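# Close both cupboard doors fully with a two-armed mobile robot

## Task

Get both cupboard doors completely closed. Neither door may be banged open or banged shut at any point, the robot must not fall or be left leaning, and the doors must stay closed without the robot holding them.

## Robot and tools

Robot: an omnidirectional base with a column about 1.75 m tall. A carriage rides up to 1.0 m along the column (lift_m) and carries two identical six-joint arms with two-finger grippers. Arm bases sit about 0.57 m + lift_m above the floor, and carriage parts hang about 0.15 m below them. A hand reaches 0.78 m from its shoulder but only about 0.38 m below its arm base. A hand is about 0.16 m long and 0.1 m wide (0.14 m open). Parked arm joints 1-6: 0, 0.05, 0.05, 1.45, 0, 0, giving a footprint of about 0.95 m wide by 0.7 m long. The wheel motors are weak (2 N m), so a drive halts with contact_stop after only a light push. Cameras: carriage_camera points forward and roughly 20 degrees down; left_wrist_camera and right_wrist_camera look out beyond the fingertips. The carriage camera and parked fingertips can be up to about 0.45 m above the arm bases.

Frames: base frame has its origin on the floor under the base centre, x forward, y left, z up. left_hand and right_hand are reported in it, as the point between that hand's finger pads; quat_wxyz rotates base axes into hand axes (hand z along the fingers, fingers open along hand y; a hand pointing straight up with joints 1, 5, 6 at 0 reads (1, 0, 0, 0)). Odometry frame is the base frame at scene start; base_odometry comes from wheel turns only, so slip is counted as motion; heading is left-positive, -3.142 to 3.142.

execute_actions: argument actions is a list holding one action or none (empty just reports state and images). An action may contain base, joints or both; their motions begin together and may finish at different times, each action lasting at most 15 s. base takes a single offset from the base's current measured position: translate_m (metres, forward +, -2 to 2), strafe_m (metres, left +, -2 to 2) or rotate_rad (radians, counter-clockwise +, -6.3 to 6.3). joints is one dictionary covering both arms and the lift, with absolute targets keyed by name: lift_m 0 to 1 (tolerance ±0.004); for each side (left_/right_): joint1_rad -2.617 to 3.054 ±0.02 (yaw about vertical, 0 forward, + left); joint2_rad 0 to 3.141 ±0.055 (shoulder: 0 upper arm back and level, 1.57 vertical, 3.14 forward and level); joint3_rad 0 to 3.141 ±0.055 (elbow: 0 folded, 3.14 straight); joint4_rad -1.57 to 1.57 ±0.04 (wrist pitch, + lifts fingertips); joint5_rad -1.57 to 1.57 ±0.02 (wrist yaw, + turns fingertips right, opposite to joint 1); joint6_rad -2.094 to 2.094 ±0.02 (roll about the finger axis, + clockwise viewed from the forearm); gripper_m 0 to 0.093 ±0.004 (pad gap in metres). Omitted joints or base may still be driving to earlier targets without the status saying so. Unknown keys or out-of-range values make the whole call rejected with no motion. cameras: list of camera names or "all"; missing/null means all, [] means none. If a result reports a stop, the rest of that reply's motion, wait and finished_scene calls are skipped.

wait: seconds 0 to 10; commands nothing and returns state and images. zoom_image: camera plus region [x0, y0, x1, y1] in pixels from the top-left, at most 504 by 504, on that camera's latest full image. finished_scene: scene is the current scene number; it ends the scene irreversibly once the last command has been held, and reports success. Replying with no tool call ends everything.

Result lines: base_status and joint_status describe how the last accepted action ended. done = reached (for the base, wheels turned the full amount, even with slip; a 1-2 mm move may stop short yet say done). off_target = came to rest elsewhere, possibly still pushing. contact_stop or time_out = target dropped, holding where it stopped. "joint command not followed" (with a cause line) means an arm's targets were held back by a self-collision check; those joints show not_followed and the targets may be retried on later actions until they pass. on_its_own lists what the call did not command; "held at" is the held target, not the actual position. motor_effort gives percent of max effort (bracket = peak in last action), with fixed per-motor bias and noise; lift_m effort grows with load and dropping effort while lowering means a hand rests on something; a drive_wheels value at rest above its free-move level means the base is still pressing. Joint torques are raw drive outputs with offsets and noise. "ARM HIT" means an arm struck the robot hard. MOTOR HOT warns from 75 °C; OVER-TEMPERATURE FAULT at 90 °C pauses that arm 10 s, and at 100 °C the arm goes limp and drops; affected keys show limit_stop_at_motor_heat and must be re-sent. Outstretched arms heat quickly even empty. Hand readings drift, more at long reach.

Cautions: base contact detection comes after the hit and may miss arm contact during turns or combined arm moves; the base can coast about 0.3 m after an arm touches. After a blocked drive, back off about 0.2 m along the way you came (or turn back), repeat if still pressed, then retry; a retry may itself stop spuriously. Arms have no contact stop and snap to targets once freed. Never let the arms collide or press on each other. Avoid tipping: high carriage, extended arms, pulling, and sudden stops reduce stability, and no reading reports a lean, so check the images. Reversing into a table edge can topple the robot. Push doors gently so they do not slam, avoid hard pushes, and leave them shut on their own. The robot holds its last command while you think.

Each tool is called after "Request:" by a JSON object that holds its "method" and its "body", one argument or row to a line.

## Session

Request:
{"method": "execute_actions", "body": {
  "actions": []
}}

Scene clock: 0.00 s.
Joint torques (N m, as the arm reports them, + toward a larger angle): no reading
base_odometry: x=+0.000 y=+0.000 heading=+0.000 (m, m, rad; odometry frame)
base_status: not commanded
joint_positions: lift_m=+0.303 left_joint1_rad=+0.025 left_joint2_rad=+0.053 left_joint3_rad=+0.032 left_joint4_rad=+1.427 left_joint5_rad=-0.051 left_joint6_rad=-0.051 left_gripper_m=+0.094 right_joint1_rad=+0.025 right_joint2_rad=+0.042 right_joint3_rad=+0.052 right_joint4_rad=+1.429 right_joint5_rad=-0.027 right_joint6_rad=-0.010 right_gripper_m=+0.095
joint_status: not commanded
motor_effort: lift_m=+26 drive_wheels=+0 (%)
left_hand: x=+0.3060 y=+0.3277 z=+1.2992 quat_wxyz=(+0.996, -0.029, +0.081, -0.011) (m; base frame)
right_hand: x=+0.2959 y=-0.3123 z=+1.3052 quat_wxyz=(+0.998, -0.015, +0.065, +0.008) (m; base frame)
pictures: carriage_camera, left_wrist_camera, right_wrist_camera
Images, in order (width x height): carriage_camera 504x504, left_wrist_camera 504x504, right_wrist_camera 504x504.

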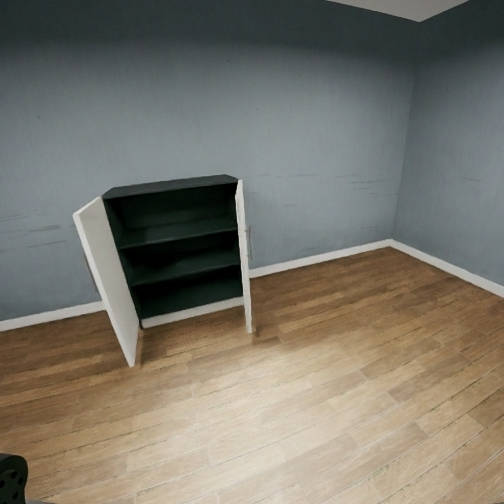

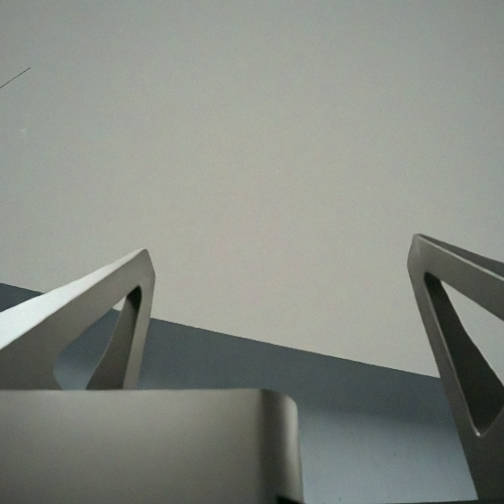

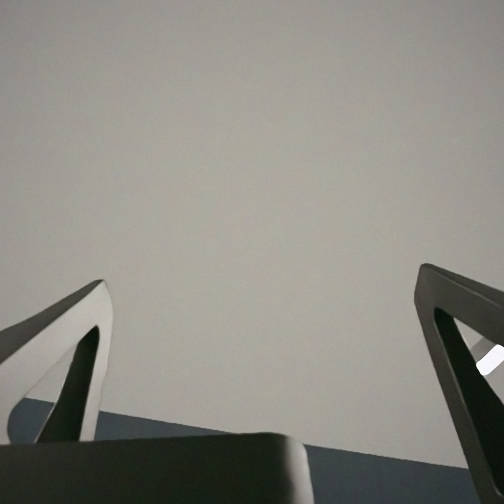

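Request:
{"method": "execute_actions", "body": {
  "actions": [
    {"base":{"rotate_rad":0.43},"joints":{"lift_m":0.1,"left_joint1_rad":0.6,"right_joint1_rad":-0.6,"left_joint2_rad":1.6,"right_joint2_rad":1.6,"left_joint3_rad":1.3,"right_joint3_rad":1.3,"left_joint4_rad":0.3,"right_joint4_rad":0.3,"left_gripper_m":0,"right_gripper_m":0}}
  ],
  "cameras": []
}}

Request:
{"method": "execute_actions", "body": {
  "actions": [
    {"base":{"strafe_m":-0.5}}
  ],
  "cameras": []
}}

Request:
{"method": "execute_actions", "body": {
  "actions": [
    {"base":{"translate_m":0.7}}
  ],
  "cameras": ["carriage_camera"]
}}

Scene clock: 8.87 s.
Joint torques (N m, as the arm reports them, + toward a larger angle): left_arm=[ 0.45 -8.87 11.46  2.45  0.1   0.01] | right_arm=[-0.49 -9.86 10.75  2.13 -0.06 -0.1 ]
base_odometry: x=+0.000 y=+0.000 heading=+0.429 (m, m, rad; odometry frame)
base_status: done
joint_positions: lift_m=+0.100 left_joint1_rad=+0.596 left_joint2_rad=+1.597 left_joint3_rad=+1.281 left_joint4_rad=+0.294 left_joint5_rad=-0.052 left_joint6_rad=-0.051 left_gripper_m=+0.000 right_joint1_rad=-0.592 right_joint2_rad=+1.598 right_joint3_rad=+1.283 right_joint4_rad=+0.303 right_joint5_rad=-0.027 right_joint6_rad=-0.010 right_gripper_m=+0.001
joint_status: all done
motor_effort: lift_m=+26(26) drive_wheels=+15(35) (%)
left_hand: x=+0.6920 y=+0.6195 z=+1.0243 quat_wxyz=(+0.668, -0.244, +0.672, +0.206) (m; base frame)
right_hand: x=+0.7013 y=-0.6066 z=+1.0276 quat_wxyz=(+0.674, +0.195, +0.684, -0.199) (m; base frame)
pictures: none
No camera images: the call's "cameras" was empty. Leave "cameras" out to get every camera's image.

Scene clock: 12.10 s.
Joint torques (N m, as the arm reports them, + toward a larger angle): left_arm=[ 0.45 -8.77 11.4   2.45  0.1   0.01] | right_arm=[-0.39 -9.99 10.76  2.15 -0.07 -0.1 ]
base_odometry: x=+0.209 y=-0.454 heading=+0.430 (m, m, rad; odometry frame)
base_status: done
joint_positions: lift_m=+0.100 left_joint1_rad=+0.596 left_joint2_rad=+1.597 left_joint3_rad=+1.281 left_joint4_rad=+0.295 left_joint5_rad=-0.052 left_joint6_rad=-0.051 left_gripper_m=+0.000 right_joint1_rad=-0.593 right_joint2_rad=+1.598 right_joint3_rad=+1.283 right_joint4_rad=+0.307 right_joint5_rad=-0.027 right_joint6_rad=-0.010 right_gripper_m=+0.001
joint_status: not commanded
motor_effort: lift_m=+26(26) drive_wheels=-9(46) (%)
left_hand: x=+0.6920 y=+0.6195 z=+1.0247 quat_wxyz=(+0.668, -0.244, +0.672, +0.206) (m; base frame)
right_hand: x=+0.7009 y=-0.6073 z=+1.0286 quat_wxyz=(+0.675, +0.195, +0.682, -0.200) (m; base frame)
pictures: none
No camera images: the call's "cameras" was empty. Leave "cameras" out to get every camera's image.

Scene clock: 15.83 s.
Joint torques (N m, as the arm reports them, + toward a larger angle): left_arm=[ 0.27 -8.79 11.43  2.45  0.08  0.01] | right_arm=[ -0.36 -10.06  10.8    2.16  -0.06  -0.1 ]
base_odometry: x=+0.846 y=-0.163 heading=+0.429 (m, m, rad; odometry frame)
base_status: done
joint_positions: lift_m=+0.100 left_joint1_rad=+0.598 left_joint2_rad=+1.597 left_joint3_rad=+1.281 left_joint4_rad=+0.296 left_joint5_rad=-0.052 left_joint6_rad=-0.051 left_gripper_m=+0.000 right_joint1_rad=-0.594 right_joint2_rad=+1.598 right_joint3_rad=+1.283 right_joint4_rad=+0.308 right_joint5_rad=-0.027 right_joint6_rad=-0.010 right_gripper_m=+0.001
joint_status: not commanded
motor_effort: lift_m=+26(26) drive_wheels=-9(44) (%)
left_hand: x=+0.6914 y=+0.6203 z=+1.0248 quat_wxyz=(+0.668, -0.245, +0.671, +0.207) (m; base frame)
right_hand: x=+0.7008 y=-0.6075 z=+1.0287 quat_wxyz=(+0.676, +0.195, +0.682, -0.200) (m; base frame)
pictures: carriage_camera
Images, in order (width x height): carriage_camera 504x504.

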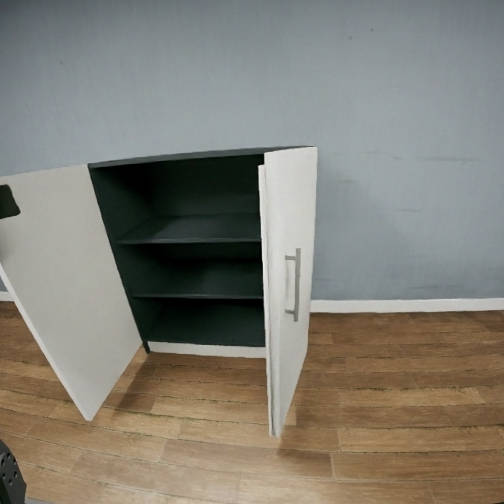

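Request:
{"method": "execute_actions", "body": {
  "actions": [
    {"base":{"strafe_m":0.4},"joints":{"lift_m":0,"left_joint5_rad":0.6,"right_joint5_rad":0,"right_joint1_rad":0,"left_joint1_rad":0.75}}
  ]
}}

Scene clock: 23.37 s.
Joint torques (N m, as the arm reports them, + toward a larger angle): left_arm=[-0.17 -8.69 10.23  2.29  0.18  0.01] | right_arm=[  0.78 -10.2    9.7    2.17  -0.14  -0.08]
base_odometry: x=+0.679 y=+0.201 heading=+0.429 (m, m, rad; odometry frame)
base_status: done
joint_positions: lift_m=+0.003 left_joint1_rad=+0.754 left_joint2_rad=+1.597 left_joint3_rad=+1.292 left_joint4_rad=+0.295 left_joint5_rad=+0.594 left_joint6_rad=-0.051 left_gripper_m=+0.000 right_joint1_rad=-0.008 right_joint2_rad=+1.600 right_joint3_rad=+1.296 right_joint4_rad=+0.306 right_joint5_rad=+0.008 right_joint6_rad=-0.012 right_gripper_m=+0.001
joint_status: all done
joint sent to its limit — the command would take lift_m past its lower limit, so that joint was sent only as far as its limit.
motor_effort: lift_m=+26(27) drive_wheels=-4(41) (%)
left_hand: x=+0.6900 y=+0.5869 z=+0.9333 quat_wxyz=(+0.703, -0.077, +0.706, +0.037) (m; base frame)
right_hand: x=+0.7885 y=-0.3234 z=+0.9363 quat_wxyz=(+0.708, +0.001, +0.706, -0.010) (m; base frame)
pictures: carriage_camera, left_wrist_camera, right_wrist_camera
Images, in order (width x height): carriage_camera 504x504, left_wrist_camera 504x504, right_wrist_camera 504x504.

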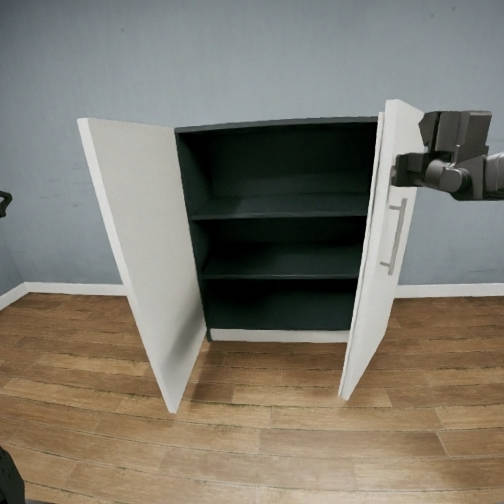

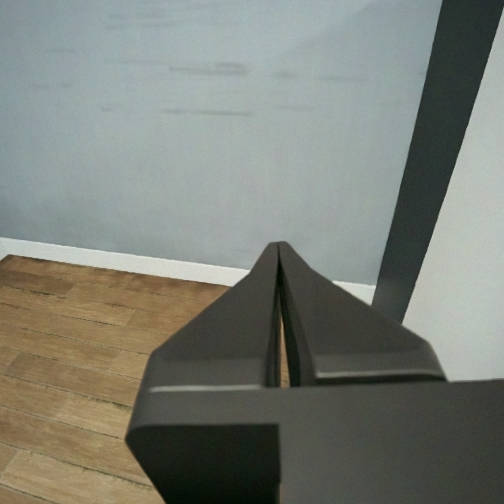

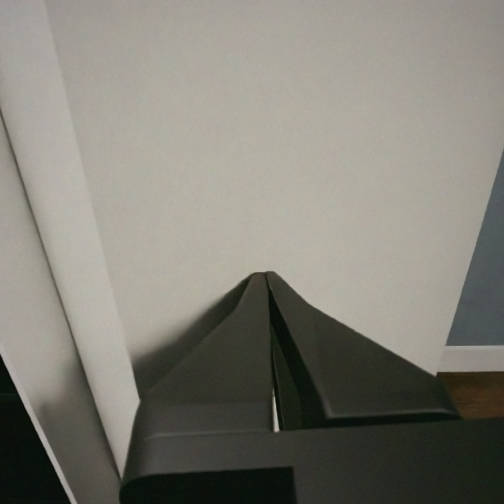

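Request:
{"method": "execute_actions", "body": {
  "actions": [
    {"base":{"translate_m":0.17},"joints":{"right_joint1_rad":-0.9}}
  ],
  "cameras": []
}}

Request:
{"method": "execute_actions", "body": {
  "actions": [
    {"base":{"strafe_m":-0.17},"joints":{"left_joint1_rad":0.45,"left_joint5_rad":0.2}}
  ],
  "cameras": []
}}

Request:
{"method": "execute_actions", "body": {
  "actions": [
    {"joints":{"left_joint1_rad":0.1,"left_joint5_rad":0,"right_joint1_rad":-0.3}}
  ],
  "cameras": []
}}

Request:
{"method": "execute_actions", "body": {
  "actions": [
    {"joints":{"left_joint1_rad":-0.2,"left_joint5_rad":-0.2}}
  ]
}}

Scene clock: 30.00 s.
Joint torques (N m, as the arm reports them, + toward a larger angle): left_arm=[-0.19 -8.83 10.22  2.29  0.17  0.01] | right_arm=[ -0.15 -10.17   9.71   2.15  -0.09  -0.08]
base_odometry: x=+0.834 y=+0.272 heading=+0.430 (m, m, rad; odometry frame)
base_status: done
joint_positions: lift_m=+0.003 left_joint1_rad=+0.754 left_joint2_rad=+1.597 left_joint3_rad=+1.292 left_joint4_rad=+0.296 left_joint5_rad=+0.594 left_joint6_rad=-0.051 left_gripper_m=+0.000 right_joint1_rad=-0.896 right_joint2_rad=+1.600 right_joint3_rad=+1.296 right_joint4_rad=+0.308 right_joint5_rad=+0.003 right_joint6_rad=-0.012 right_gripper_m=+0.001
joint_status: all done
motor_effort: lift_m=+26(26) drive_wheels=-7(40) (%)
left_hand: x=+0.6900 y=+0.5868 z=+0.9335 quat_wxyz=(+0.703, -0.076, +0.706, +0.037) (m; base frame)
right_hand: x=+0.5911 y=-0.7282 z=+0.9367 quat_wxyz=(+0.636, +0.303, +0.637, -0.312) (m; base frame)
pictures: none
No camera images: the call's "cameras" was empty. Leave "cameras" out to get every camera's image.

Scene clock: 32.03 s.
Joint torques (N m, as the arm reports them, + toward a larger angle): left_arm=[ 0.1  -8.86 10.31  2.41  0.01  0.01] | right_arm=[ -0.16 -10.25   9.85   2.12  -0.06  -0.08]
base_odometry: x=+0.905 y=+0.117 heading=+0.430 (m, m, rad; odometry frame)
base_status: done
joint_positions: lift_m=+0.003 left_joint1_rad=+0.452 left_joint2_rad=+1.597 left_joint3_rad=+1.292 left_joint4_rad=+0.297 left_joint5_rad=+0.206 left_joint6_rad=-0.050 left_gripper_m=+0.000 right_joint1_rad=-0.896 right_joint2_rad=+1.600 right_joint3_rad=+1.296 right_joint4_rad=+0.309 right_joint5_rad=+0.002 right_joint6_rad=-0.012 right_gripper_m=+0.001
joint_status: all done
motor_effort: lift_m=+26(26) drive_wheels=-3(41) (%)
left_hand: x=+0.7473 y=+0.5136 z=+0.9335 quat_wxyz=(+0.701, -0.105, +0.702, +0.068) (m; base frame)
right_hand: x=+0.5912 y=-0.7281 z=+0.9371 quat_wxyz=(+0.637, +0.302, +0.637, -0.312) (m; base frame)
pictures: none
No camera images: the call's "cameras" was empty. Leave "cameras" out to get every camera's image.

Scene clock: 33.20 s.
Joint torques (N m, as the arm reports them, + toward a larger angle): left_arm=[ 0.75 -8.87 10.33  2.42  0.11 -0.03] | right_arm=[  0.19 -10.23   9.72   2.18  -0.05  -0.08]
base_odometry: x=+0.905 y=+0.117 heading=+0.430 (m, m, rad; odometry frame)
base_status: not commanded
joint_positions: lift_m=+0.003 left_joint1_rad=+0.093 left_joint2_rad=+1.597 left_joint3_rad=+1.292 left_joint4_rad=+0.298 left_joint5_rad=-0.001 left_joint6_rad=-0.047 left_gripper_m=+0.000 right_joint1_rad=-0.300 right_joint2_rad=+1.600 right_joint3_rad=+1.296 right_joint4_rad=+0.309 right_joint5_rad=-0.002 right_joint6_rad=-0.012 right_gripper_m=+0.001
joint_status: all done
motor_effort: lift_m=+26(26) drive_wheels=-1(3) (%)
left_hand: x=+0.7856 y=+0.3666 z=+0.9337 quat_wxyz=(+0.704, -0.050, +0.708, +0.017) (m; base frame)
right_hand: x=+0.7652 y=-0.4727 z=+0.9371 quat_wxyz=(+0.701, +0.100, +0.698, -0.109) (m; base frame)
pictures: none
No camera images: the call's "cameras" was empty. Leave "cameras" out to get every camera's image.

Scene clock: 34.10 s.
Joint torques (N m, as the arm reports them, + toward a larger angle): left_arm=[ 0.51 -8.79 10.28  2.38  0.01 -0.03] | right_arm=[  0.03 -10.07   9.75   2.16  -0.04  -0.08]
base_odometry: x=+0.905 y=+0.117 heading=+0.430 (m, m, rad; odometry frame)
base_status: not commanded
joint_positions: lift_m=+0.003 left_joint1_rad=-0.206 left_joint2_rad=+1.597 left_joint3_rad=+1.292 left_joint4_rad=+0.298 left_joint5_rad=-0.191 left_joint6_rad=-0.047 left_gripper_m=+0.000 right_joint1_rad=-0.300 right_joint2_rad=+1.600 right_joint3_rad=+1.296 right_joint4_rad=+0.309 right_joint5_rad=-0.002 right_joint6_rad=-0.012 right_gripper_m=+0.001
joint_status: all done
motor_effort: lift_m=+26(26) drive_wheels=-1(1) (%)
left_hand: x=+0.7804 y=+0.2430 z=+0.9338 quat_wxyz=(+0.704, -0.011, +0.710, -0.021) (m; base frame)
right_hand: x=+0.7652 y=-0.4727 z=+0.9371 quat_wxyz=(+0.701, +0.100, +0.698, -0.109) (m; base frame)
pictures: carriage_camera, left_wrist_camera, right_wrist_camera
Images, in order (width x height): carriage_camera 504x504, left_wrist_camera 504x504, right_wrist_camera 504x504.

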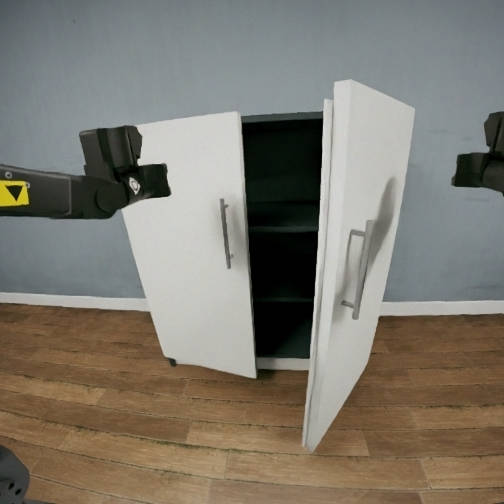

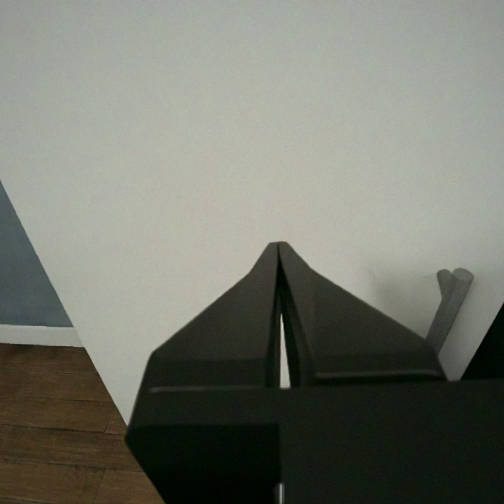

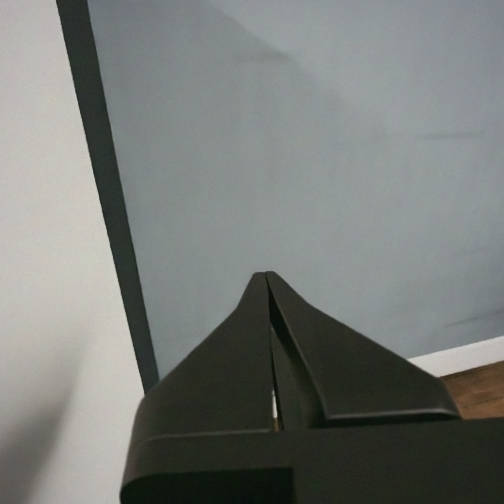

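Request:
{"method": "execute_actions", "body": {
  "actions": [
    {"joints":{"right_joint1_rad":-0.05}}
  ],
  "cameras": []
}}

Request:
{"method": "execute_actions", "body": {
  "actions": [
    {"joints":{"right_joint1_rad":0.08}}
  ],
  "cameras": []
}}

Request:
{"method": "execute_actions", "body": {
  "actions": [
    {"joints":{"right_joint1_rad":0.2}}
  ]
}}

Request:
{"method": "zoom_image", "body": {
  "camera": "carriage_camera",
  "region": [200,60,380,200]
}}

Scene clock: 39.03 s.
Joint torques (N m, as the arm reports them, + toward a larger angle): left_arm=[ 0.64 -8.83 10.31  2.39 -0.02 -0.04] | right_arm=[ -0.26 -10.08   9.64   2.15  -0.03  -0.08]
base_odometry: x=+0.905 y=+0.117 heading=+0.430 (m, m, rad; odometry frame)
base_status: not commanded
joint_positions: lift_m=+0.003 left_joint1_rad=-0.206 left_joint2_rad=+1.597 left_joint3_rad=+1.292 left_joint4_rad=+0.298 left_joint5_rad=-0.192 left_joint6_rad=-0.047 left_gripper_m=+0.000 right_joint1_rad=-0.045 right_joint2_rad=+1.600 right_joint3_rad=+1.296 right_joint4_rad=+0.309 right_joint5_rad=-0.003 right_joint6_rad=-0.012 right_gripper_m=+0.001
joint_status: all done
motor_effort: lift_m=+26(26) drive_wheels=+0(1) (%)
left_hand: x=+0.7804 y=+0.2433 z=+0.9338 quat_wxyz=(+0.704, -0.011, +0.709, -0.021) (m; base frame)
right_hand: x=+0.7880 y=-0.3410 z=+0.9371 quat_wxyz=(+0.709, +0.011, +0.705, -0.019) (m; base frame)
pictures: none
No camera images: the call's "cameras" was empty. Leave "cameras" out to get every camera's image.

Scene clock: 39.93 s.
Joint torques (N m, as the arm reports them, + toward a larger angle): left_arm=[ 0.55 -8.85 10.34  2.4   0.02 -0.03] | right_arm=[  0.81 -10.18   9.66   2.15  -0.2   -0.08]
base_odometry: x=+0.905 y=+0.117 heading=+0.430 (m, m, rad; odometry frame)
base_status: not commanded
joint_positions: lift_m=+0.003 left_joint1_rad=-0.206 left_joint2_rad=+1.597 left_joint3_rad=+1.292 left_joint4_rad=+0.298 left_joint5_rad=-0.193 left_joint6_rad=-0.047 left_gripper_m=+0.000 right_joint1_rad=+0.072 right_joint2_rad=+1.600 right_joint3_rad=+1.296 right_joint4_rad=+0.308 right_joint5_rad=+0.009 right_joint6_rad=-0.012 right_gripper_m=+0.001
joint_status: all done
motor_effort: lift_m=+26(26) drive_wheels=+0(1) (%)
left_hand: x=+0.7805 y=+0.2436 z=+0.9338 quat_wxyz=(+0.704, -0.012, +0.709, -0.020) (m; base frame)
right_hand: x=+0.7872 y=-0.2815 z=+0.9368 quat_wxyz=(+0.708, -0.027, +0.705, +0.018) (m; base frame)
pictures: none
No camera images: the call's "cameras" was empty. Leave "cameras" out to get every camera's image.

Scene clock: 40.70 s.
Joint torques (N m, as the arm reports them, + toward a larger angle): left_arm=[ 0.52 -8.88 10.34  2.41  0.02 -0.03] | right_arm=[ 0.33 -9.87  9.57  2.17 -0.15 -0.08]
base_odometry: x=+0.905 y=+0.117 heading=+0.430 (m, m, rad; odometry frame)
base_status: not commanded
joint_positions: lift_m=+0.003 left_joint1_rad=-0.206 left_joint2_rad=+1.597 left_joint3_rad=+1.292 left_joint4_rad=+0.298 left_joint5_rad=-0.193 left_joint6_rad=-0.047 left_gripper_m=+0.000 right_joint1_rad=+0.199 right_joint2_rad=+1.597 right_joint3_rad=+1.296 right_joint4_rad=+0.307 right_joint5_rad=+0.009 right_joint6_rad=-0.012 right_gripper_m=+0.001
joint_status: all done
motor_effort: lift_m=+26(26) drive_wheels=+4(4) (%)
left_hand: x=+0.7805 y=+0.2437 z=+0.9338 quat_wxyz=(+0.704, -0.012, +0.709, -0.020) (m; base frame)
right_hand: x=+0.7779 y=-0.2155 z=+0.9377 quat_wxyz=(+0.706, -0.071, +0.702, +0.063) (m; base frame)
pictures: carriage_camera, left_wrist_camera, right_wrist_camera
Images, in order (width x height): carriage_camera 504x504, left_wrist_camera 504x504, right_wrist_camera 504x504.

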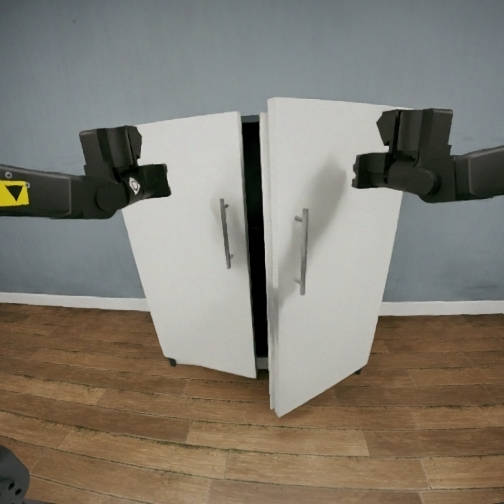

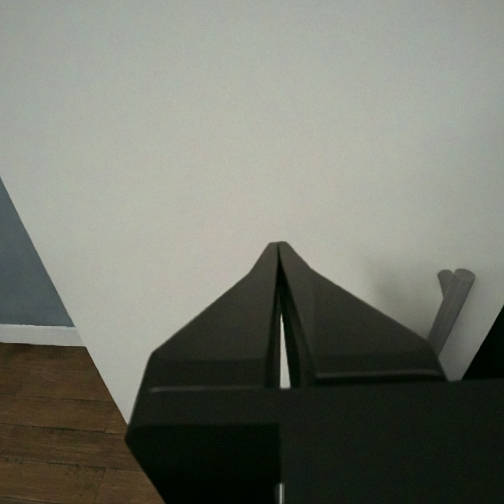

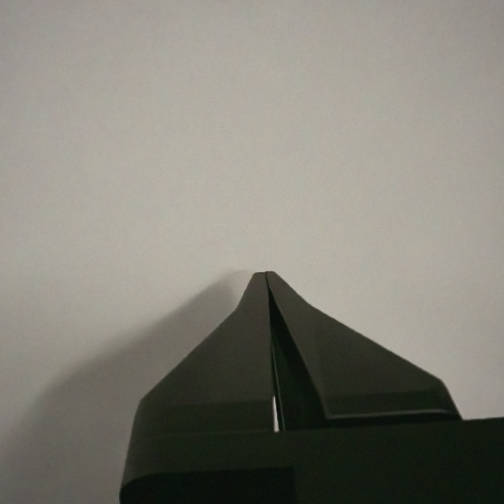

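Region (200, 60, 380, 200) of carriage_camera's 504x504 image, scaled by 2.800, with more detail than that image has.

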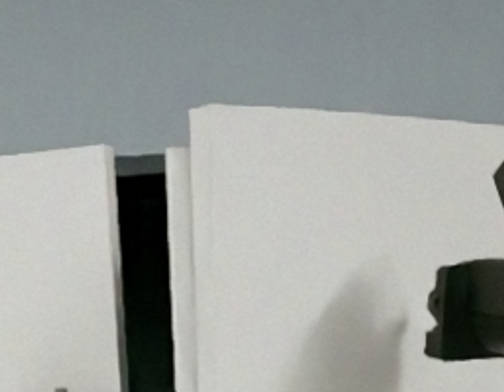

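Request:
{"method": "execute_actions", "body": {
  "actions": [
    {"joints":{"right_joint1_rad":-0.9,"left_joint1_rad":-0.6,"left_joint5_rad":-0.6,"left_joint2_rad":1.9,"left_joint3_rad":1.2,"left_joint4_rad":0.7,"left_gripper_m":0.09}}
  ]
}}

Scene clock: 47.17 s.
Joint torques (N m, as the arm reports them, + toward a larger angle): left_arm=[  0.8  -12.73   8.64   2.37   0.02  -0.03] | right_arm=[ 0.1  -9.98  9.74  2.16 -0.1  -0.08]
base_odometry: x=+0.905 y=+0.117 heading=+0.430 (m, m, rad; odometry frame)
base_status: not commanded
joint_positions: lift_m=+0.003 left_joint1_rad=-0.607 left_joint2_rad=+1.913 left_joint3_rad=+1.202 left_joint4_rad=+0.690 left_joint5_rad=-0.591 left_joint6_rad=-0.047 left_gripper_m=+0.090 right_joint1_rad=-0.900 right_joint2_rad=+1.597 right_joint3_rad=+1.296 right_joint4_rad=+0.307 right_joint5_rad=+0.003 right_joint6_rad=-0.012 right_gripper_m=+0.001
joint_status: all done
motor_effort: lift_m=+26(26) drive_wheels=+5(7) (%)
left_hand: x=+0.7696 y=+0.0826 z=+0.8176 quat_wxyz=(+0.701, -0.007, +0.713, -0.018) (m; base frame)
right_hand: x=+0.5889 y=-0.7292 z=+0.9377 quat_wxyz=(+0.636, +0.304, +0.636, -0.313) (m; base frame)
pictures: carriage_camera, left_wrist_camera, right_wrist_camera
Images, in order (width x height): carriage_camera 504x504, left_wrist_camera 504x504, right_wrist_camera 504x504.

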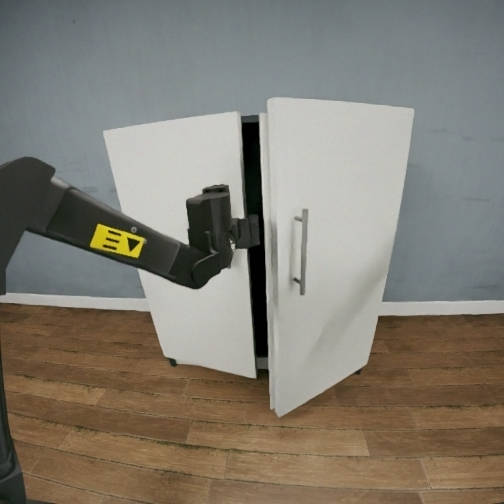

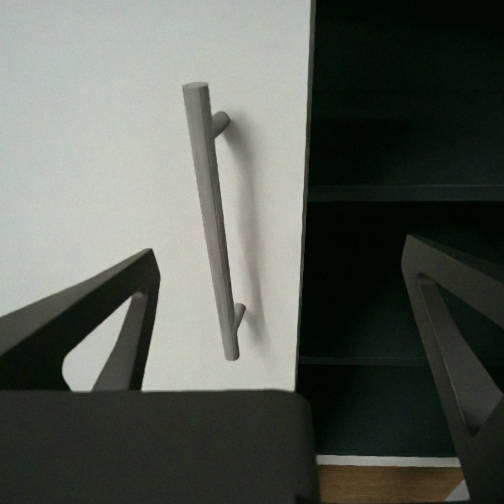

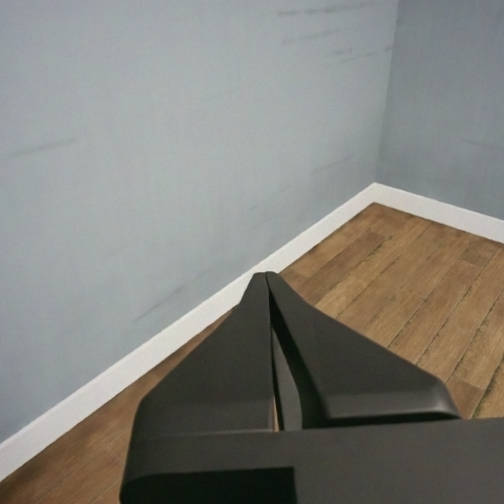

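Request:
{"method": "execute_actions", "body": {
  "actions": [
    {"base":{"translate_m":0.09},"joints":{"left_joint1_rad":-0.44,"left_joint5_rad":-0.44,"left_joint2_rad":2.0,"left_joint4_rad":0.8}}
  ],
  "cameras": ["left_wrist_camera"]
}}

Scene clock: 51.30 s.
Joint torques (N m, as the arm reports them, + toward a larger angle): left_arm=[ -0.2  -12.12   8.51   2.36   0.18  -0.03] | right_arm=[ 0.1  -9.95  9.74  2.15 -0.08 -0.08]
base_odometry: x=+0.987 y=+0.154 heading=+0.429 (m, m, rad; odometry frame)
base_status: done
joint_positions: lift_m=+0.003 left_joint1_rad=-0.435 left_joint2_rad=+1.999 left_joint3_rad=+1.201 left_joint4_rad=+0.795 left_joint5_rad=-0.447 left_joint6_rad=-0.047 left_gripper_m=+0.090 right_joint1_rad=-0.900 right_joint2_rad=+1.597 right_joint3_rad=+1.296 right_joint4_rad=+0.308 right_joint5_rad=+0.002 right_joint6_rad=-0.012 right_gripper_m=+0.001
joint_status: all done
motor_effort: lift_m=+26(26) drive_wheels=-8(41) (%)
left_hand: x=+0.8139 y=+0.1439 z=+0.7938 quat_wxyz=(+0.706, -0.020, +0.708, -0.012) (m; base frame)
right_hand: x=+0.5890 y=-0.7291 z=+0.9379 quat_wxyz=(+0.636, +0.304, +0.636, -0.313) (m; base frame)
pictures: left_wrist_camera
Images, in order (width x height): left_wrist_camera 504x504.

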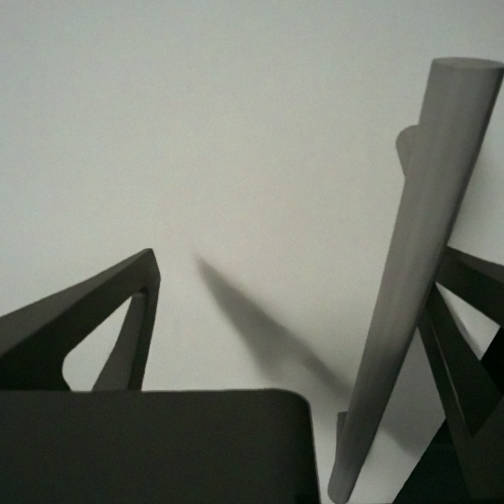

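Already inside the fingers.

Request:
{"method": "execute_actions", "body": {
  "actions": [
    {"base":{"strafe_m":-0.035},"joints":{"left_gripper_m":0}}
  ],
  "cameras": []
}}

Request:
{"method": "execute_actions", "body": {
  "actions": [
    {"base":{"translate_m":-0.17},"joints":{"left_joint1_rad":-0.3}}
  ],
  "cameras": []
}}

Request:
{"method": "execute_actions", "body": {
  "actions": [
    {"joints":{"left_gripper_m":0.09}}
  ],
  "cameras": []
}}

Request:
{"method": "execute_actions", "body": {
  "actions": [
    {"joints":{"left_joint2_rad":0.6,"left_joint3_rad":0.4,"left_joint4_rad":0.2,"right_joint1_rad":0.3}}
  ],
  "cameras": ["carriage_camera"]
}}

Scene clock: 57.23 s.
Joint torques (N m, as the arm reports them, + toward a larger angle): left_arm=[ -0.17 -12.12   8.51   2.32   0.1   -0.29] | right_arm=[  0.23 -10.07   9.67   2.15  -0.06  -0.08]
base_odometry: x=+1.002 y=+0.123 heading=+0.429 (m, m, rad; odometry frame)
base_status: done
joint_positions: lift_m=+0.003 left_joint1_rad=-0.436 left_joint2_rad=+1.999 left_joint3_rad=+1.201 left_joint4_rad=+0.799 left_joint5_rad=-0.440 left_joint6_rad=-0.021 left_gripper_m=+0.010 right_joint1_rad=-0.900 right_joint2_rad=+1.597 right_joint3_rad=+1.296 right_joint4_rad=+0.309 right_joint5_rad=+0.002 right_joint6_rad=-0.012 right_gripper_m=+0.001
joint_status: left_gripper_m off_target (ended at +0.010, target +0.000)
motor_effort: lift_m=+26(26) drive_wheels=-3(35) (%)
left_hand: x=+0.8138 y=+0.1423 z=+0.7947 quat_wxyz=(+0.707, -0.009, +0.707, -0.006) (m; base frame)
right_hand: x=+0.5890 y=-0.7291 z=+0.9383 quat_wxyz=(+0.637, +0.303, +0.636, -0.313) (m; base frame)
pictures: none
No camera images: the call's "cameras" was empty. Leave "cameras" out to get every camera's image.

Scene clock: 59.27 s.
Joint torques (N m, as the arm reports them, + toward a larger angle): left_arm=[ -1.88 -12.19   8.48   2.32   0.28  -0.33] | right_arm=[  0.12 -10.04   9.68   2.14  -0.1   -0.08]
base_odometry: x=+0.847 y=+0.052 heading=+0.429 (m, m, rad; odometry frame)
base_status: done
joint_positions: lift_m=+0.003 left_joint1_rad=-0.273 left_joint2_rad=+1.999 left_joint3_rad=+1.201 left_joint4_rad=+0.797 left_joint5_rad=-0.455 left_joint6_rad=-0.018 left_gripper_m=+0.010 right_joint1_rad=-0.900 right_joint2_rad=+1.597 right_joint3_rad=+1.296 right_joint4_rad=+0.310 right_joint5_rad=+0.001 right_joint6_rad=-0.012 right_gripper_m=+0.001
joint_status: left_joint1_rad off_target (ended at -0.273, target -0.300)
motor_effort: lift_m=+26(25) drive_wheels=-1(36) (%)
left_hand: x=+0.8345 y=+0.2364 z=+0.7943 quat_wxyz=(+0.704, -0.071, +0.704, +0.058) (m; base frame)
right_hand: x=+0.5891 y=-0.7291 z=+0.9384 quat_wxyz=(+0.637, +0.303, +0.636, -0.313) (m; base frame)
pictures: none
No camera images: the call's "cameras" was empty. Leave "cameras" out to get every camera's image.

Scene clock: 59.97 s.
Joint torques (N m, as the arm reports them, + toward a larger angle): left_arm=[ -0.32 -12.14   8.54   2.34   0.19  -0.08] | right_arm=[  0.06 -10.07   9.71   2.13  -0.07  -0.08]
base_odometry: x=+0.847 y=+0.052 heading=+0.429 (m, m, rad; odometry frame)
base_status: not commanded
joint_positions: lift_m=+0.003 left_joint1_rad=-0.295 left_joint2_rad=+1.999 left_joint3_rad=+1.201 left_joint4_rad=+0.797 left_joint5_rad=-0.450 left_joint6_rad=-0.044 left_gripper_m=+0.090 right_joint1_rad=-0.900 right_joint2_rad=+1.597 right_joint3_rad=+1.296 right_joint4_rad=+0.310 right_joint5_rad=+0.001 right_joint6_rad=-0.012 right_gripper_m=+0.001
joint_status: all done
on_its_own: left_joint1_rad moved -0.022 to your old target -0.300
motor_effort: lift_m=+26(26) drive_wheels=-1(1) (%)
left_hand: x=+0.8327 y=+0.2229 z=+0.7943 quat_wxyz=(+0.706, -0.070, +0.704, +0.039) (m; base frame)
right_hand: x=+0.5891 y=-0.7291 z=+0.9384 quat_wxyz=(+0.637, +0.303, +0.636, -0.313) (m; base frame)
pictures: none
No camera images: the call's "cameras" was empty. Leave "cameras" out to get every camera's image.

Scene clock: 61.63 s.
Joint torques (N m, as the arm reports them, + toward a larger angle): left_arm=[-0.24 -0.9   8.17  2.31  0.18 -0.05] | right_arm=[-0.09 -9.87  9.72  2.15 -0.05 -0.08]
base_odometry: x=+0.847 y=+0.052 heading=+0.429 (m, m, rad; odometry frame)
base_status: not commanded
joint_positions: lift_m=+0.003 left_joint1_rad=-0.295 left_joint2_rad=+0.610 left_joint3_rad=+0.415 left_joint4_rad=+0.200 left_joint5_rad=-0.447 left_joint6_rad=-0.044 left_gripper_m=+0.090 right_joint1_rad=+0.301 right_joint2_rad=+1.597 right_joint3_rad=+1.296 right_joint4_rad=+0.310 right_joint5_rad=-0.002 right_joint6_rad=-0.012 right_gripper_m=+0.001
joint_status: all done
motor_effort: lift_m=+26(26) drive_wheels=+5(2) (%)
left_hand: x=+0.5572 y=+0.3061 z=+0.8516 quat_wxyz=(+0.708, -0.070, +0.702, +0.037) (m; base frame)
right_hand: x=+0.7642 y=-0.1620 z=+0.9384 quat_wxyz=(+0.702, -0.111, +0.696, +0.103) (m; base frame)
pictures: carriage_camera
Images, in order (width x height): carriage_camera 504x504.

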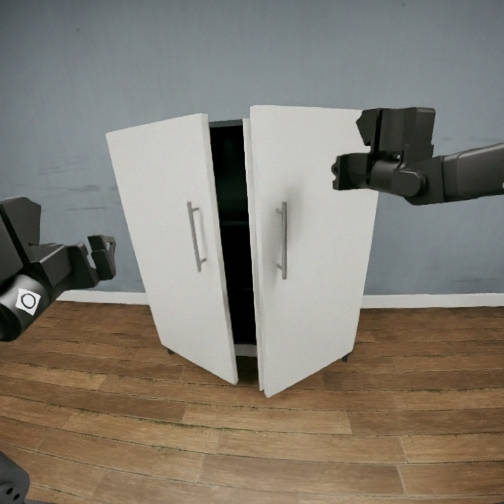

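Request:
{"method": "execute_actions", "body": {
  "actions": [
    {"base":{"translate_m":0.13},"joints":{"left_gripper_m":0,"right_joint1_rad":0.4}}
  ],
  "cameras": []
}}

Request:
{"method": "execute_actions", "body": {
  "actions": [
    {"base":{"translate_m":0.07}}
  ],
  "cameras": []
}}

Request:
{"method": "execute_actions", "body": {
  "actions": [
    {"base":{"translate_m":0.06}}
  ],
  "cameras": []
}}

Request:
{"method": "execute_actions", "body": {
  "actions": [
    {"base":{"translate_m":0.04}}
  ],
  "cameras": []
}}

Request:
{"method": "execute_actions", "body": {
  "actions": [
    {"base":{"translate_m":0.03}}
  ],
  "cameras": ["carriage_camera"]
}}

Scene clock: 68.43 s.
Joint torques (N m, as the arm reports them, + toward a larger angle): left_arm=[-0.24 -0.84  8.14  2.34  0.18 -0.06] | right_arm=[-0.26 -9.81  9.68  2.14 -0.01 -0.08]
base_odometry: x=+0.965 y=+0.106 heading=+0.429 (m, m, rad; odometry frame)
base_status: done
joint_positions: lift_m=+0.003 left_joint1_rad=-0.295 left_joint2_rad=+0.610 left_joint3_rad=+0.415 left_joint4_rad=+0.200 left_joint5_rad=-0.446 left_joint6_rad=-0.045 left_gripper_m=+0.000 right_joint1_rad=+0.405 right_joint2_rad=+1.595 right_joint3_rad=+1.296 right_joint4_rad=+0.311 right_joint5_rad=-0.005 right_joint6_rad=-0.012 right_gripper_m=+0.001
joint_status: all done
motor_effort: lift_m=+26(26) drive_wheels=-6(37) (%)
left_hand: x=+0.5572 y=+0.3060 z=+0.8515 quat_wxyz=(+0.708, -0.070, +0.702, +0.037) (m; base frame)
right_hand: x=+0.7448 y=-0.1107 z=+0.9395 quat_wxyz=(+0.697, -0.147, +0.688, +0.140) (m; base frame)
pictures: none
No camera images: the call's "cameras" was empty. Leave "cameras" out to get every camera's image.

Scene clock: 69.87 s.
Joint torques (N m, as the arm reports them, + toward a larger angle): left_arm=[-0.23 -0.85  8.23  2.3   0.17 -0.05] | right_arm=[-0.25 -9.67  9.69  2.14  0.   -0.08]
base_odometry: x=+1.029 y=+0.134 heading=+0.428 (m, m, rad; odometry frame)
base_status: done
joint_positions: lift_m=+0.003 left_joint1_rad=-0.295 left_joint2_rad=+0.610 left_joint3_rad=+0.415 left_joint4_rad=+0.200 left_joint5_rad=-0.446 left_joint6_rad=-0.045 left_gripper_m=+0.000 right_joint1_rad=+0.405 right_joint2_rad=+1.595 right_joint3_rad=+1.296 right_joint4_rad=+0.309 right_joint5_rad=-0.006 right_joint6_rad=-0.012 right_gripper_m=+0.001
joint_status: not commanded
motor_effort: lift_m=+26(26) drive_wheels=-7(38) (%)
left_hand: x=+0.5572 y=+0.3060 z=+0.8515 quat_wxyz=(+0.708, -0.070, +0.702, +0.037) (m; base frame)
right_hand: x=+0.7445 y=-0.1106 z=+0.9394 quat_wxyz=(+0.696, -0.148, +0.688, +0.141) (m; base frame)
pictures: none
No camera images: the call's "cameras" was empty. Leave "cameras" out to get every camera's image.

Scene clock: 71.23 s.
Joint torques (N m, as the arm reports them, + toward a larger angle): left_arm=[-0.25 -0.87  8.27  2.31  0.17 -0.05] | right_arm=[-0.17 -9.54  9.68  2.11  0.02 -0.08]
base_odometry: x=+1.084 y=+0.159 heading=+0.427 (m, m, rad; odometry frame)
base_status: done
joint_positions: lift_m=+0.003 left_joint1_rad=-0.295 left_joint2_rad=+0.610 left_joint3_rad=+0.415 left_joint4_rad=+0.200 left_joint5_rad=-0.445 left_joint6_rad=-0.045 left_gripper_m=+0.000 right_joint1_rad=+0.405 right_joint2_rad=+1.594 right_joint3_rad=+1.296 right_joint4_rad=+0.309 right_joint5_rad=-0.007 right_joint6_rad=-0.012 right_gripper_m=+0.001
joint_status: not commanded
motor_effort: lift_m=+26(26) drive_wheels=-6(45) (%)
left_hand: x=+0.5572 y=+0.3059 z=+0.8515 quat_wxyz=(+0.708, -0.069, +0.702, +0.037) (m; base frame)
right_hand: x=+0.7443 y=-0.1106 z=+0.9398 quat_wxyz=(+0.697, -0.148, +0.688, +0.141) (m; base frame)
pictures: none
No camera images: the call's "cameras" was empty. Leave "cameras" out to get every camera's image.

Scene clock: 72.33 s.
Joint torques (N m, as the arm reports them, + toward a larger angle): left_arm=[-0.34 -0.86  8.13  2.3   0.16 -0.05] | right_arm=[-1.77 -5.04  9.9   2.66  1.09 -0.08]
base_odometry: x=+1.118 y=+0.174 heading=+0.426 (m, m, rad; odometry frame)
base_status: translate_m contact_stop (by the wheels' count: +0.037 of +0.040)
joint_positions: lift_m=+0.003 left_joint1_rad=-0.295 left_joint2_rad=+0.610 left_joint3_rad=+0.415 left_joint4_rad=+0.199 left_joint5_rad=-0.445 left_joint6_rad=-0.045 left_gripper_m=+0.000 right_joint1_rad=+0.425 right_joint2_rad=+1.548 right_joint3_rad=+1.296 right_joint4_rad=+0.253 right_joint5_rad=-0.102 right_joint6_rad=-0.012 right_gripper_m=+0.001
joint_status: not commanded
motor_effort: lift_m=+26(26) drive_wheels=+15(48) (%)
left_hand: x=+0.5572 y=+0.3058 z=+0.8513 quat_wxyz=(+0.707, -0.069, +0.703, +0.037) (m; base frame)
right_hand: x=+0.7218 y=-0.0913 z=+0.9490 quat_wxyz=(+0.684, -0.188, +0.681, +0.180) (m; base frame)
pictures: none
No camera images: the call's "cameras" was empty. Leave "cameras" out to get every camera's image.

not run: a stop came earlier in this reply.

Now left: retract the right arm and drive on.

Request:
{"method": "execute_actions", "body": {
  "actions": [
    {"base":{"strafe_m":0.05},"joints":{"right_joint2_rad":0.2,"right_joint3_rad":0.1,"right_joint4_rad":1.4,"right_joint1_rad":0,"left_joint4_rad":0.4}}
  ],
  "cameras": ["carriage_camera"]
}}

Request:
{"method": "execute_actions", "body": {
  "actions": [
    {"base":{"translate_m":0.06}}
  ],
  "cameras": []
}}

Request:
{"method": "execute_actions", "body": {
  "actions": [
    {"base":{"translate_m":0.03}}
  ],
  "cameras": []
}}

Request:
{"method": "execute_actions", "body": {
  "actions": [
    {"base":{"translate_m":0.03}}
  ],
  "cameras": []
}}

Request:
{"method": "execute_actions", "body": {
  "actions": [
    {"base":{"strafe_m":-0.15}}
  ],
  "cameras": []
}}

Request:
{"method": "execute_actions", "body": {
  "actions": [
    {"base":{"translate_m":0.03}}
  ],
  "cameras": []
}}

Request:
{"method": "execute_actions", "body": {
  "actions": [
    {"base":{"translate_m":0.03}}
  ],
  "cameras": []
}}

Request:
{"method": "execute_actions", "body": {
  "actions": [
    {"base":{"translate_m":0.02}}
  ],
  "cameras": ["carriage_camera"]
}}

Scene clock: 81.50 s.
Joint torques (N m, as the arm reports them, + toward a larger angle): left_arm=[-0.23 -0.76  8.06  2.23  0.22 -0.04] | right_arm=[-0.42  3.37  5.53  0.12  0.03 -0.08]
base_odometry: x=+1.098 y=+0.220 heading=+0.425 (m, m, rad; odometry frame)
base_status: done
joint_positions: lift_m=+0.003 left_joint1_rad=-0.295 left_joint2_rad=+0.610 left_joint3_rad=+0.415 left_joint4_rad=+0.394 left_joint5_rad=-0.445 left_joint6_rad=-0.045 left_gripper_m=+0.000 right_joint1_rad=+0.007 right_joint2_rad=+0.210 right_joint3_rad=+0.117 right_joint4_rad=+1.407 right_joint5_rad=-0.007 right_joint6_rad=-0.012 right_gripper_m=+0.001
joint_status: all done
motor_effort: lift_m=+26(26) drive_wheels=-2(36) (%)
left_hand: x=+0.5529 y=+0.3071 z=+0.8958 quat_wxyz=(+0.768, -0.092, +0.634, +0.010) (m; base frame)
right_hand: x=+0.3372 y=-0.3161 z=+1.0177 quat_wxyz=(+0.992, -0.005, +0.128, -0.002) (m; base frame)
pictures: carriage_camera
Images, in order (width x height): carriage_camera 504x504.

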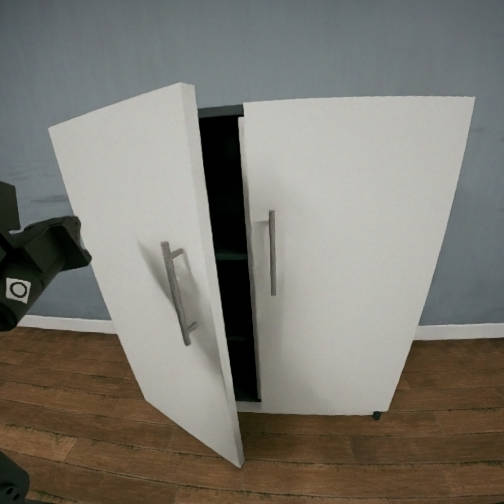

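Scene clock: 82.87 s.
Joint torques (N m, as the arm reports them, + toward a larger angle): left_arm=[-0.25 -0.76  7.96  2.28  0.21 -0.04] | right_arm=[-0.43  3.33  5.58  0.17  0.03 -0.08]
base_odometry: x=+1.152 y=+0.245 heading=+0.426 (m, m, rad; odometry frame)
base_status: done
joint_positions: lift_m=+0.003 left_joint1_rad=-0.295 left_joint2_rad=+0.610 left_joint3_rad=+0.415 left_joint4_rad=+0.396 left_joint5_rad=-0.445 left_joint6_rad=-0.045 left_gripper_m=+0.000 right_joint1_rad=+0.007 right_joint2_rad=+0.210 right_joint3_rad=+0.117 right_joint4_rad=+1.403 right_joint5_rad=-0.007 right_joint6_rad=-0.012 right_gripper_m=+0.001
joint_status: not commanded
motor_effort: lift_m=+26(26) drive_wheels=-7(37) (%)
left_hand: x=+0.5528 y=+0.3071 z=+0.8961 quat_wxyz=(+0.768, -0.092, +0.634, +0.010) (m; base frame)
right_hand: x=+0.3381 y=-0.3162 z=+1.0175 quat_wxyz=(+0.991, -0.005, +0.130, -0.002) (m; base frame)
pictures: none
No camera images: the call's "cameras" was empty. Leave "cameras" out to get every camera's image.

Scene clock: 83.83 s.
Joint torques (N m, as the arm reports them, + toward a larger angle): left_arm=[-0.24 -0.73  8.    2.16  0.21 -0.05] | right_arm=[-0.43  3.23  5.49  0.19  0.02 -0.07]
base_odometry: x=+1.180 y=+0.257 heading=+0.427 (m, m, rad; odometry frame)
base_status: done
joint_positions: lift_m=+0.003 left_joint1_rad=-0.295 left_joint2_rad=+0.610 left_joint3_rad=+0.415 left_joint4_rad=+0.397 left_joint5_rad=-0.445 left_joint6_rad=-0.045 left_gripper_m=+0.000 right_joint1_rad=+0.007 right_joint2_rad=+0.210 right_joint3_rad=+0.117 right_joint4_rad=+1.402 right_joint5_rad=-0.006 right_joint6_rad=-0.012 right_gripper_m=+0.001
joint_status: not commanded
motor_effort: lift_m=+26(26) drive_wheels=-5(44) (%)
left_hand: x=+0.5528 y=+0.3072 z=+0.8963 quat_wxyz=(+0.768, -0.093, +0.633, +0.010) (m; base frame)
right_hand: x=+0.3385 y=-0.3162 z=+1.0174 quat_wxyz=(+0.991, -0.004, +0.131, -0.002) (m; base frame)
pictures: none
No camera images: the call's "cameras" was empty. Leave "cameras" out to get every camera's image.

Scene clock: 84.90 s.
Joint torques (N m, as the arm reports them, + toward a larger angle): left_arm=[-0.23 -0.35  8.09  2.14  0.27 -0.04] | right_arm=[-0.43  3.35  5.61  0.18  0.01 -0.07]
base_odometry: x=+1.207 y=+0.270 heading=+0.427 (m, m, rad; odometry frame)
base_status: done
joint_positions: lift_m=+0.003 left_joint1_rad=-0.295 left_joint2_rad=+0.606 left_joint3_rad=+0.415 left_joint4_rad=+0.400 left_joint5_rad=-0.449 left_joint6_rad=-0.045 left_gripper_m=+0.000 right_joint1_rad=+0.007 right_joint2_rad=+0.210 right_joint3_rad=+0.117 right_joint4_rad=+1.401 right_joint5_rad=-0.005 right_joint6_rad=-0.012 right_gripper_m=+0.001
joint_status: not commanded
motor_effort: lift_m=+26(26) drive_wheels=-6(42) (%)
left_hand: x=+0.5519 y=+0.3081 z=+0.8979 quat_wxyz=(+0.770, -0.095, +0.631, +0.010) (m; base frame)
right_hand: x=+0.3386 y=-0.3164 z=+1.0173 quat_wxyz=(+0.991, -0.004, +0.131, -0.002) (m; base frame)
pictures: none
No camera images: the call's "cameras" was empty. Leave "cameras" out to get every camera's image.

Scene clock: 86.83 s.
Joint torques (N m, as the arm reports them, + toward a larger angle): left_arm=[-0.22 -0.43  8.04  2.12  0.32 -0.04] | right_arm=[-0.44  3.33  5.56  0.18  0.   -0.07]
base_odometry: x=+1.269 y=+0.134 heading=+0.427 (m, m, rad; odometry frame)
base_status: done
joint_positions: lift_m=+0.003 left_joint1_rad=-0.295 left_joint2_rad=+0.606 left_joint3_rad=+0.415 left_joint4_rad=+0.401 left_joint5_rad=-0.450 left_joint6_rad=-0.045 left_gripper_m=+0.000 right_joint1_rad=+0.007 right_joint2_rad=+0.210 right_joint3_rad=+0.117 right_joint4_rad=+1.401 right_joint5_rad=-0.005 right_joint6_rad=-0.012 right_gripper_m=+0.001
joint_status: not commanded
motor_effort: lift_m=+26(26) drive_wheels=-3(43) (%)
left_hand: x=+0.5518 y=+0.3084 z=+0.8982 quat_wxyz=(+0.770, -0.096, +0.630, +0.010) (m; base frame)
right_hand: x=+0.3386 y=-0.3165 z=+1.0173 quat_wxyz=(+0.991, -0.004, +0.131, -0.002) (m; base frame)
pictures: none
No camera images: the call's "cameras" was empty. Leave "cameras" out to get every camera's image.

Scene clock: 87.80 s.
Joint torques (N m, as the arm reports them, + toward a larger angle): left_arm=[-0.24 -0.4   8.03  2.14  0.27 -0.04] | right_arm=[-0.44  3.34  5.57  0.19 -0.01 -0.08]
base_odometry: x=+1.297 y=+0.146 heading=+0.427 (m, m, rad; odometry frame)
base_status: done
joint_positions: lift_m=+0.003 left_joint1_rad=-0.295 left_joint2_rad=+0.606 left_joint3_rad=+0.415 left_joint4_rad=+0.401 left_joint5_rad=-0.449 left_joint6_rad=-0.045 left_gripper_m=+0.000 right_joint1_rad=+0.007 right_joint2_rad=+0.210 right_joint3_rad=+0.117 right_joint4_rad=+1.401 right_joint5_rad=-0.005 right_joint6_rad=-0.012 right_gripper_m=+0.001
joint_status: not commanded
motor_effort: lift_m=+26(26) drive_wheels=-8(28) (%)
left_hand: x=+0.5518 y=+0.3081 z=+0.8982 quat_wxyz=(+0.770, -0.095, +0.630, +0.010) (m; base frame)
right_hand: x=+0.3386 y=-0.3165 z=+1.0173 quat_wxyz=(+0.991, -0.004, +0.131, -0.002) (m; base frame)
pictures: none
No camera images: the call's "cameras" was empty. Leave "cameras" out to get every camera's image.

Scene clock: 88.77 s.
Joint torques (N m, as the arm reports them, + toward a larger angle): left_arm=[-0.21 -0.36  8.06  2.12  0.25 -0.04] | right_arm=[-0.45  3.41  5.51  0.17  0.   -0.07]
base_odometry: x=+1.324 y=+0.158 heading=+0.426 (m, m, rad; odometry frame)
base_status: done
joint_positions: lift_m=+0.003 left_joint1_rad=-0.295 left_joint2_rad=+0.606 left_joint3_rad=+0.415 left_joint4_rad=+0.402 left_joint5_rad=-0.447 left_joint6_rad=-0.045 left_gripper_m=+0.000 right_joint1_rad=+0.007 right_joint2_rad=+0.210 right_joint3_rad=+0.117 right_joint4_rad=+1.401 right_joint5_rad=-0.005 right_joint6_rad=-0.012 right_gripper_m=+0.001
joint_status: not commanded
motor_effort: lift_m=+26(26) drive_wheels=-6(40) (%)
left_hand: x=+0.5517 y=+0.3078 z=+0.8985 quat_wxyz=(+0.771, -0.095, +0.630, +0.009) (m; base frame)
right_hand: x=+0.3385 y=-0.3165 z=+1.0174 quat_wxyz=(+0.991, -0.004, +0.131, -0.002) (m; base frame)
pictures: none
No camera images: the call's "cameras" was empty. Leave "cameras" out to get every camera's image.

Scene clock: 89.63 s.
Joint torques (N m, as the arm reports them, + toward a larger angle): left_arm=[ 0.8   3.68  9.43  2.27  0.32 -0.04] | right_arm=[-0.42  3.4   5.66  0.2  -0.01 -0.07]
base_odometry: x=+1.342 y=+0.166 heading=+0.426 (m, m, rad; odometry frame)
base_status: done
joint_positions: lift_m=+0.003 left_joint1_rad=-0.309 left_joint2_rad=+0.564 left_joint3_rad=+0.399 left_joint4_rad=+0.387 left_joint5_rad=-0.454 left_joint6_rad=-0.045 left_gripper_m=+0.000 right_joint1_rad=+0.007 right_joint2_rad=+0.210 right_joint3_rad=+0.117 right_joint4_rad=+1.399 right_joint5_rad=-0.004 right_joint6_rad=-0.012 right_gripper_m=+0.001
joint_status: not commanded
motor_effort: lift_m=+26(26) drive_wheels=+27(42) (%)
left_hand: x=+0.5447 y=+0.3071 z=+0.8981 quat_wxyz=(+0.774, -0.094, +0.626, +0.004) (m; base frame)
right_hand: x=+0.3390 y=-0.3166 z=+1.0172 quat_wxyz=(+0.991, -0.003, +0.132, -0.002) (m; base frame)
pictures: carriage_camera
Images, in order (width x height): carriage_camera 504x504.

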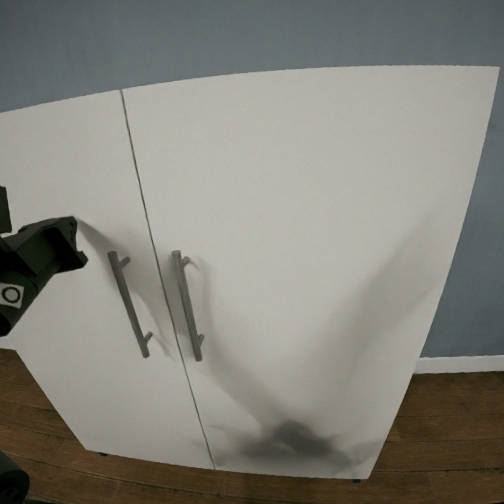

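Request:
{"method": "execute_actions", "body": {
  "actions": [
    {"base":{"translate_m":-0.08}}
  ],
  "cameras": []
}}

Request:
{"method": "finished_scene", "body": {
  "scene": 1
}}

Scene clock: 93.23 s.
Joint torques (N m, as the arm reports them, + toward a larger angle): left_arm=[ 0.72  1.49  9.42  2.18  0.27 -0.04] | right_arm=[-0.43  3.41  5.55  0.16 -0.01 -0.08]
base_odometry: x=+1.269 y=+0.133 heading=+0.426 (m, m, rad; odometry frame)
base_status: done
joint_positions: lift_m=+0.003 left_joint1_rad=-0.308 left_joint2_rad=+0.587 left_joint3_rad=+0.399 left_joint4_rad=+0.397 left_joint5_rad=-0.449 left_joint6_rad=-0.045 left_gripper_m=+0.000 right_joint1_rad=+0.007 right_joint2_rad=+0.210 right_joint3_rad=+0.117 right_joint4_rad=+1.400 right_joint5_rad=-0.004 right_joint6_rad=-0.012 right_gripper_m=+0.001
joint_status: not commanded
motor_effort: lift_m=+26(26) drive_wheels=+9(39) (%)
left_hand: x=+0.5489 y=+0.3052 z=+0.8948 quat_wxyz=(+0.770, -0.091, +0.631, +0.005) (m; base frame)
right_hand: x=+0.3387 y=-0.3166 z=+1.0173 quat_wxyz=(+0.991, -0.003, +0.131, -0.002) (m; base frame)
pictures: none
No camera images: the call's "cameras" was empty. Leave "cameras" out to get every camera's image.

The scene is finished: the task was done.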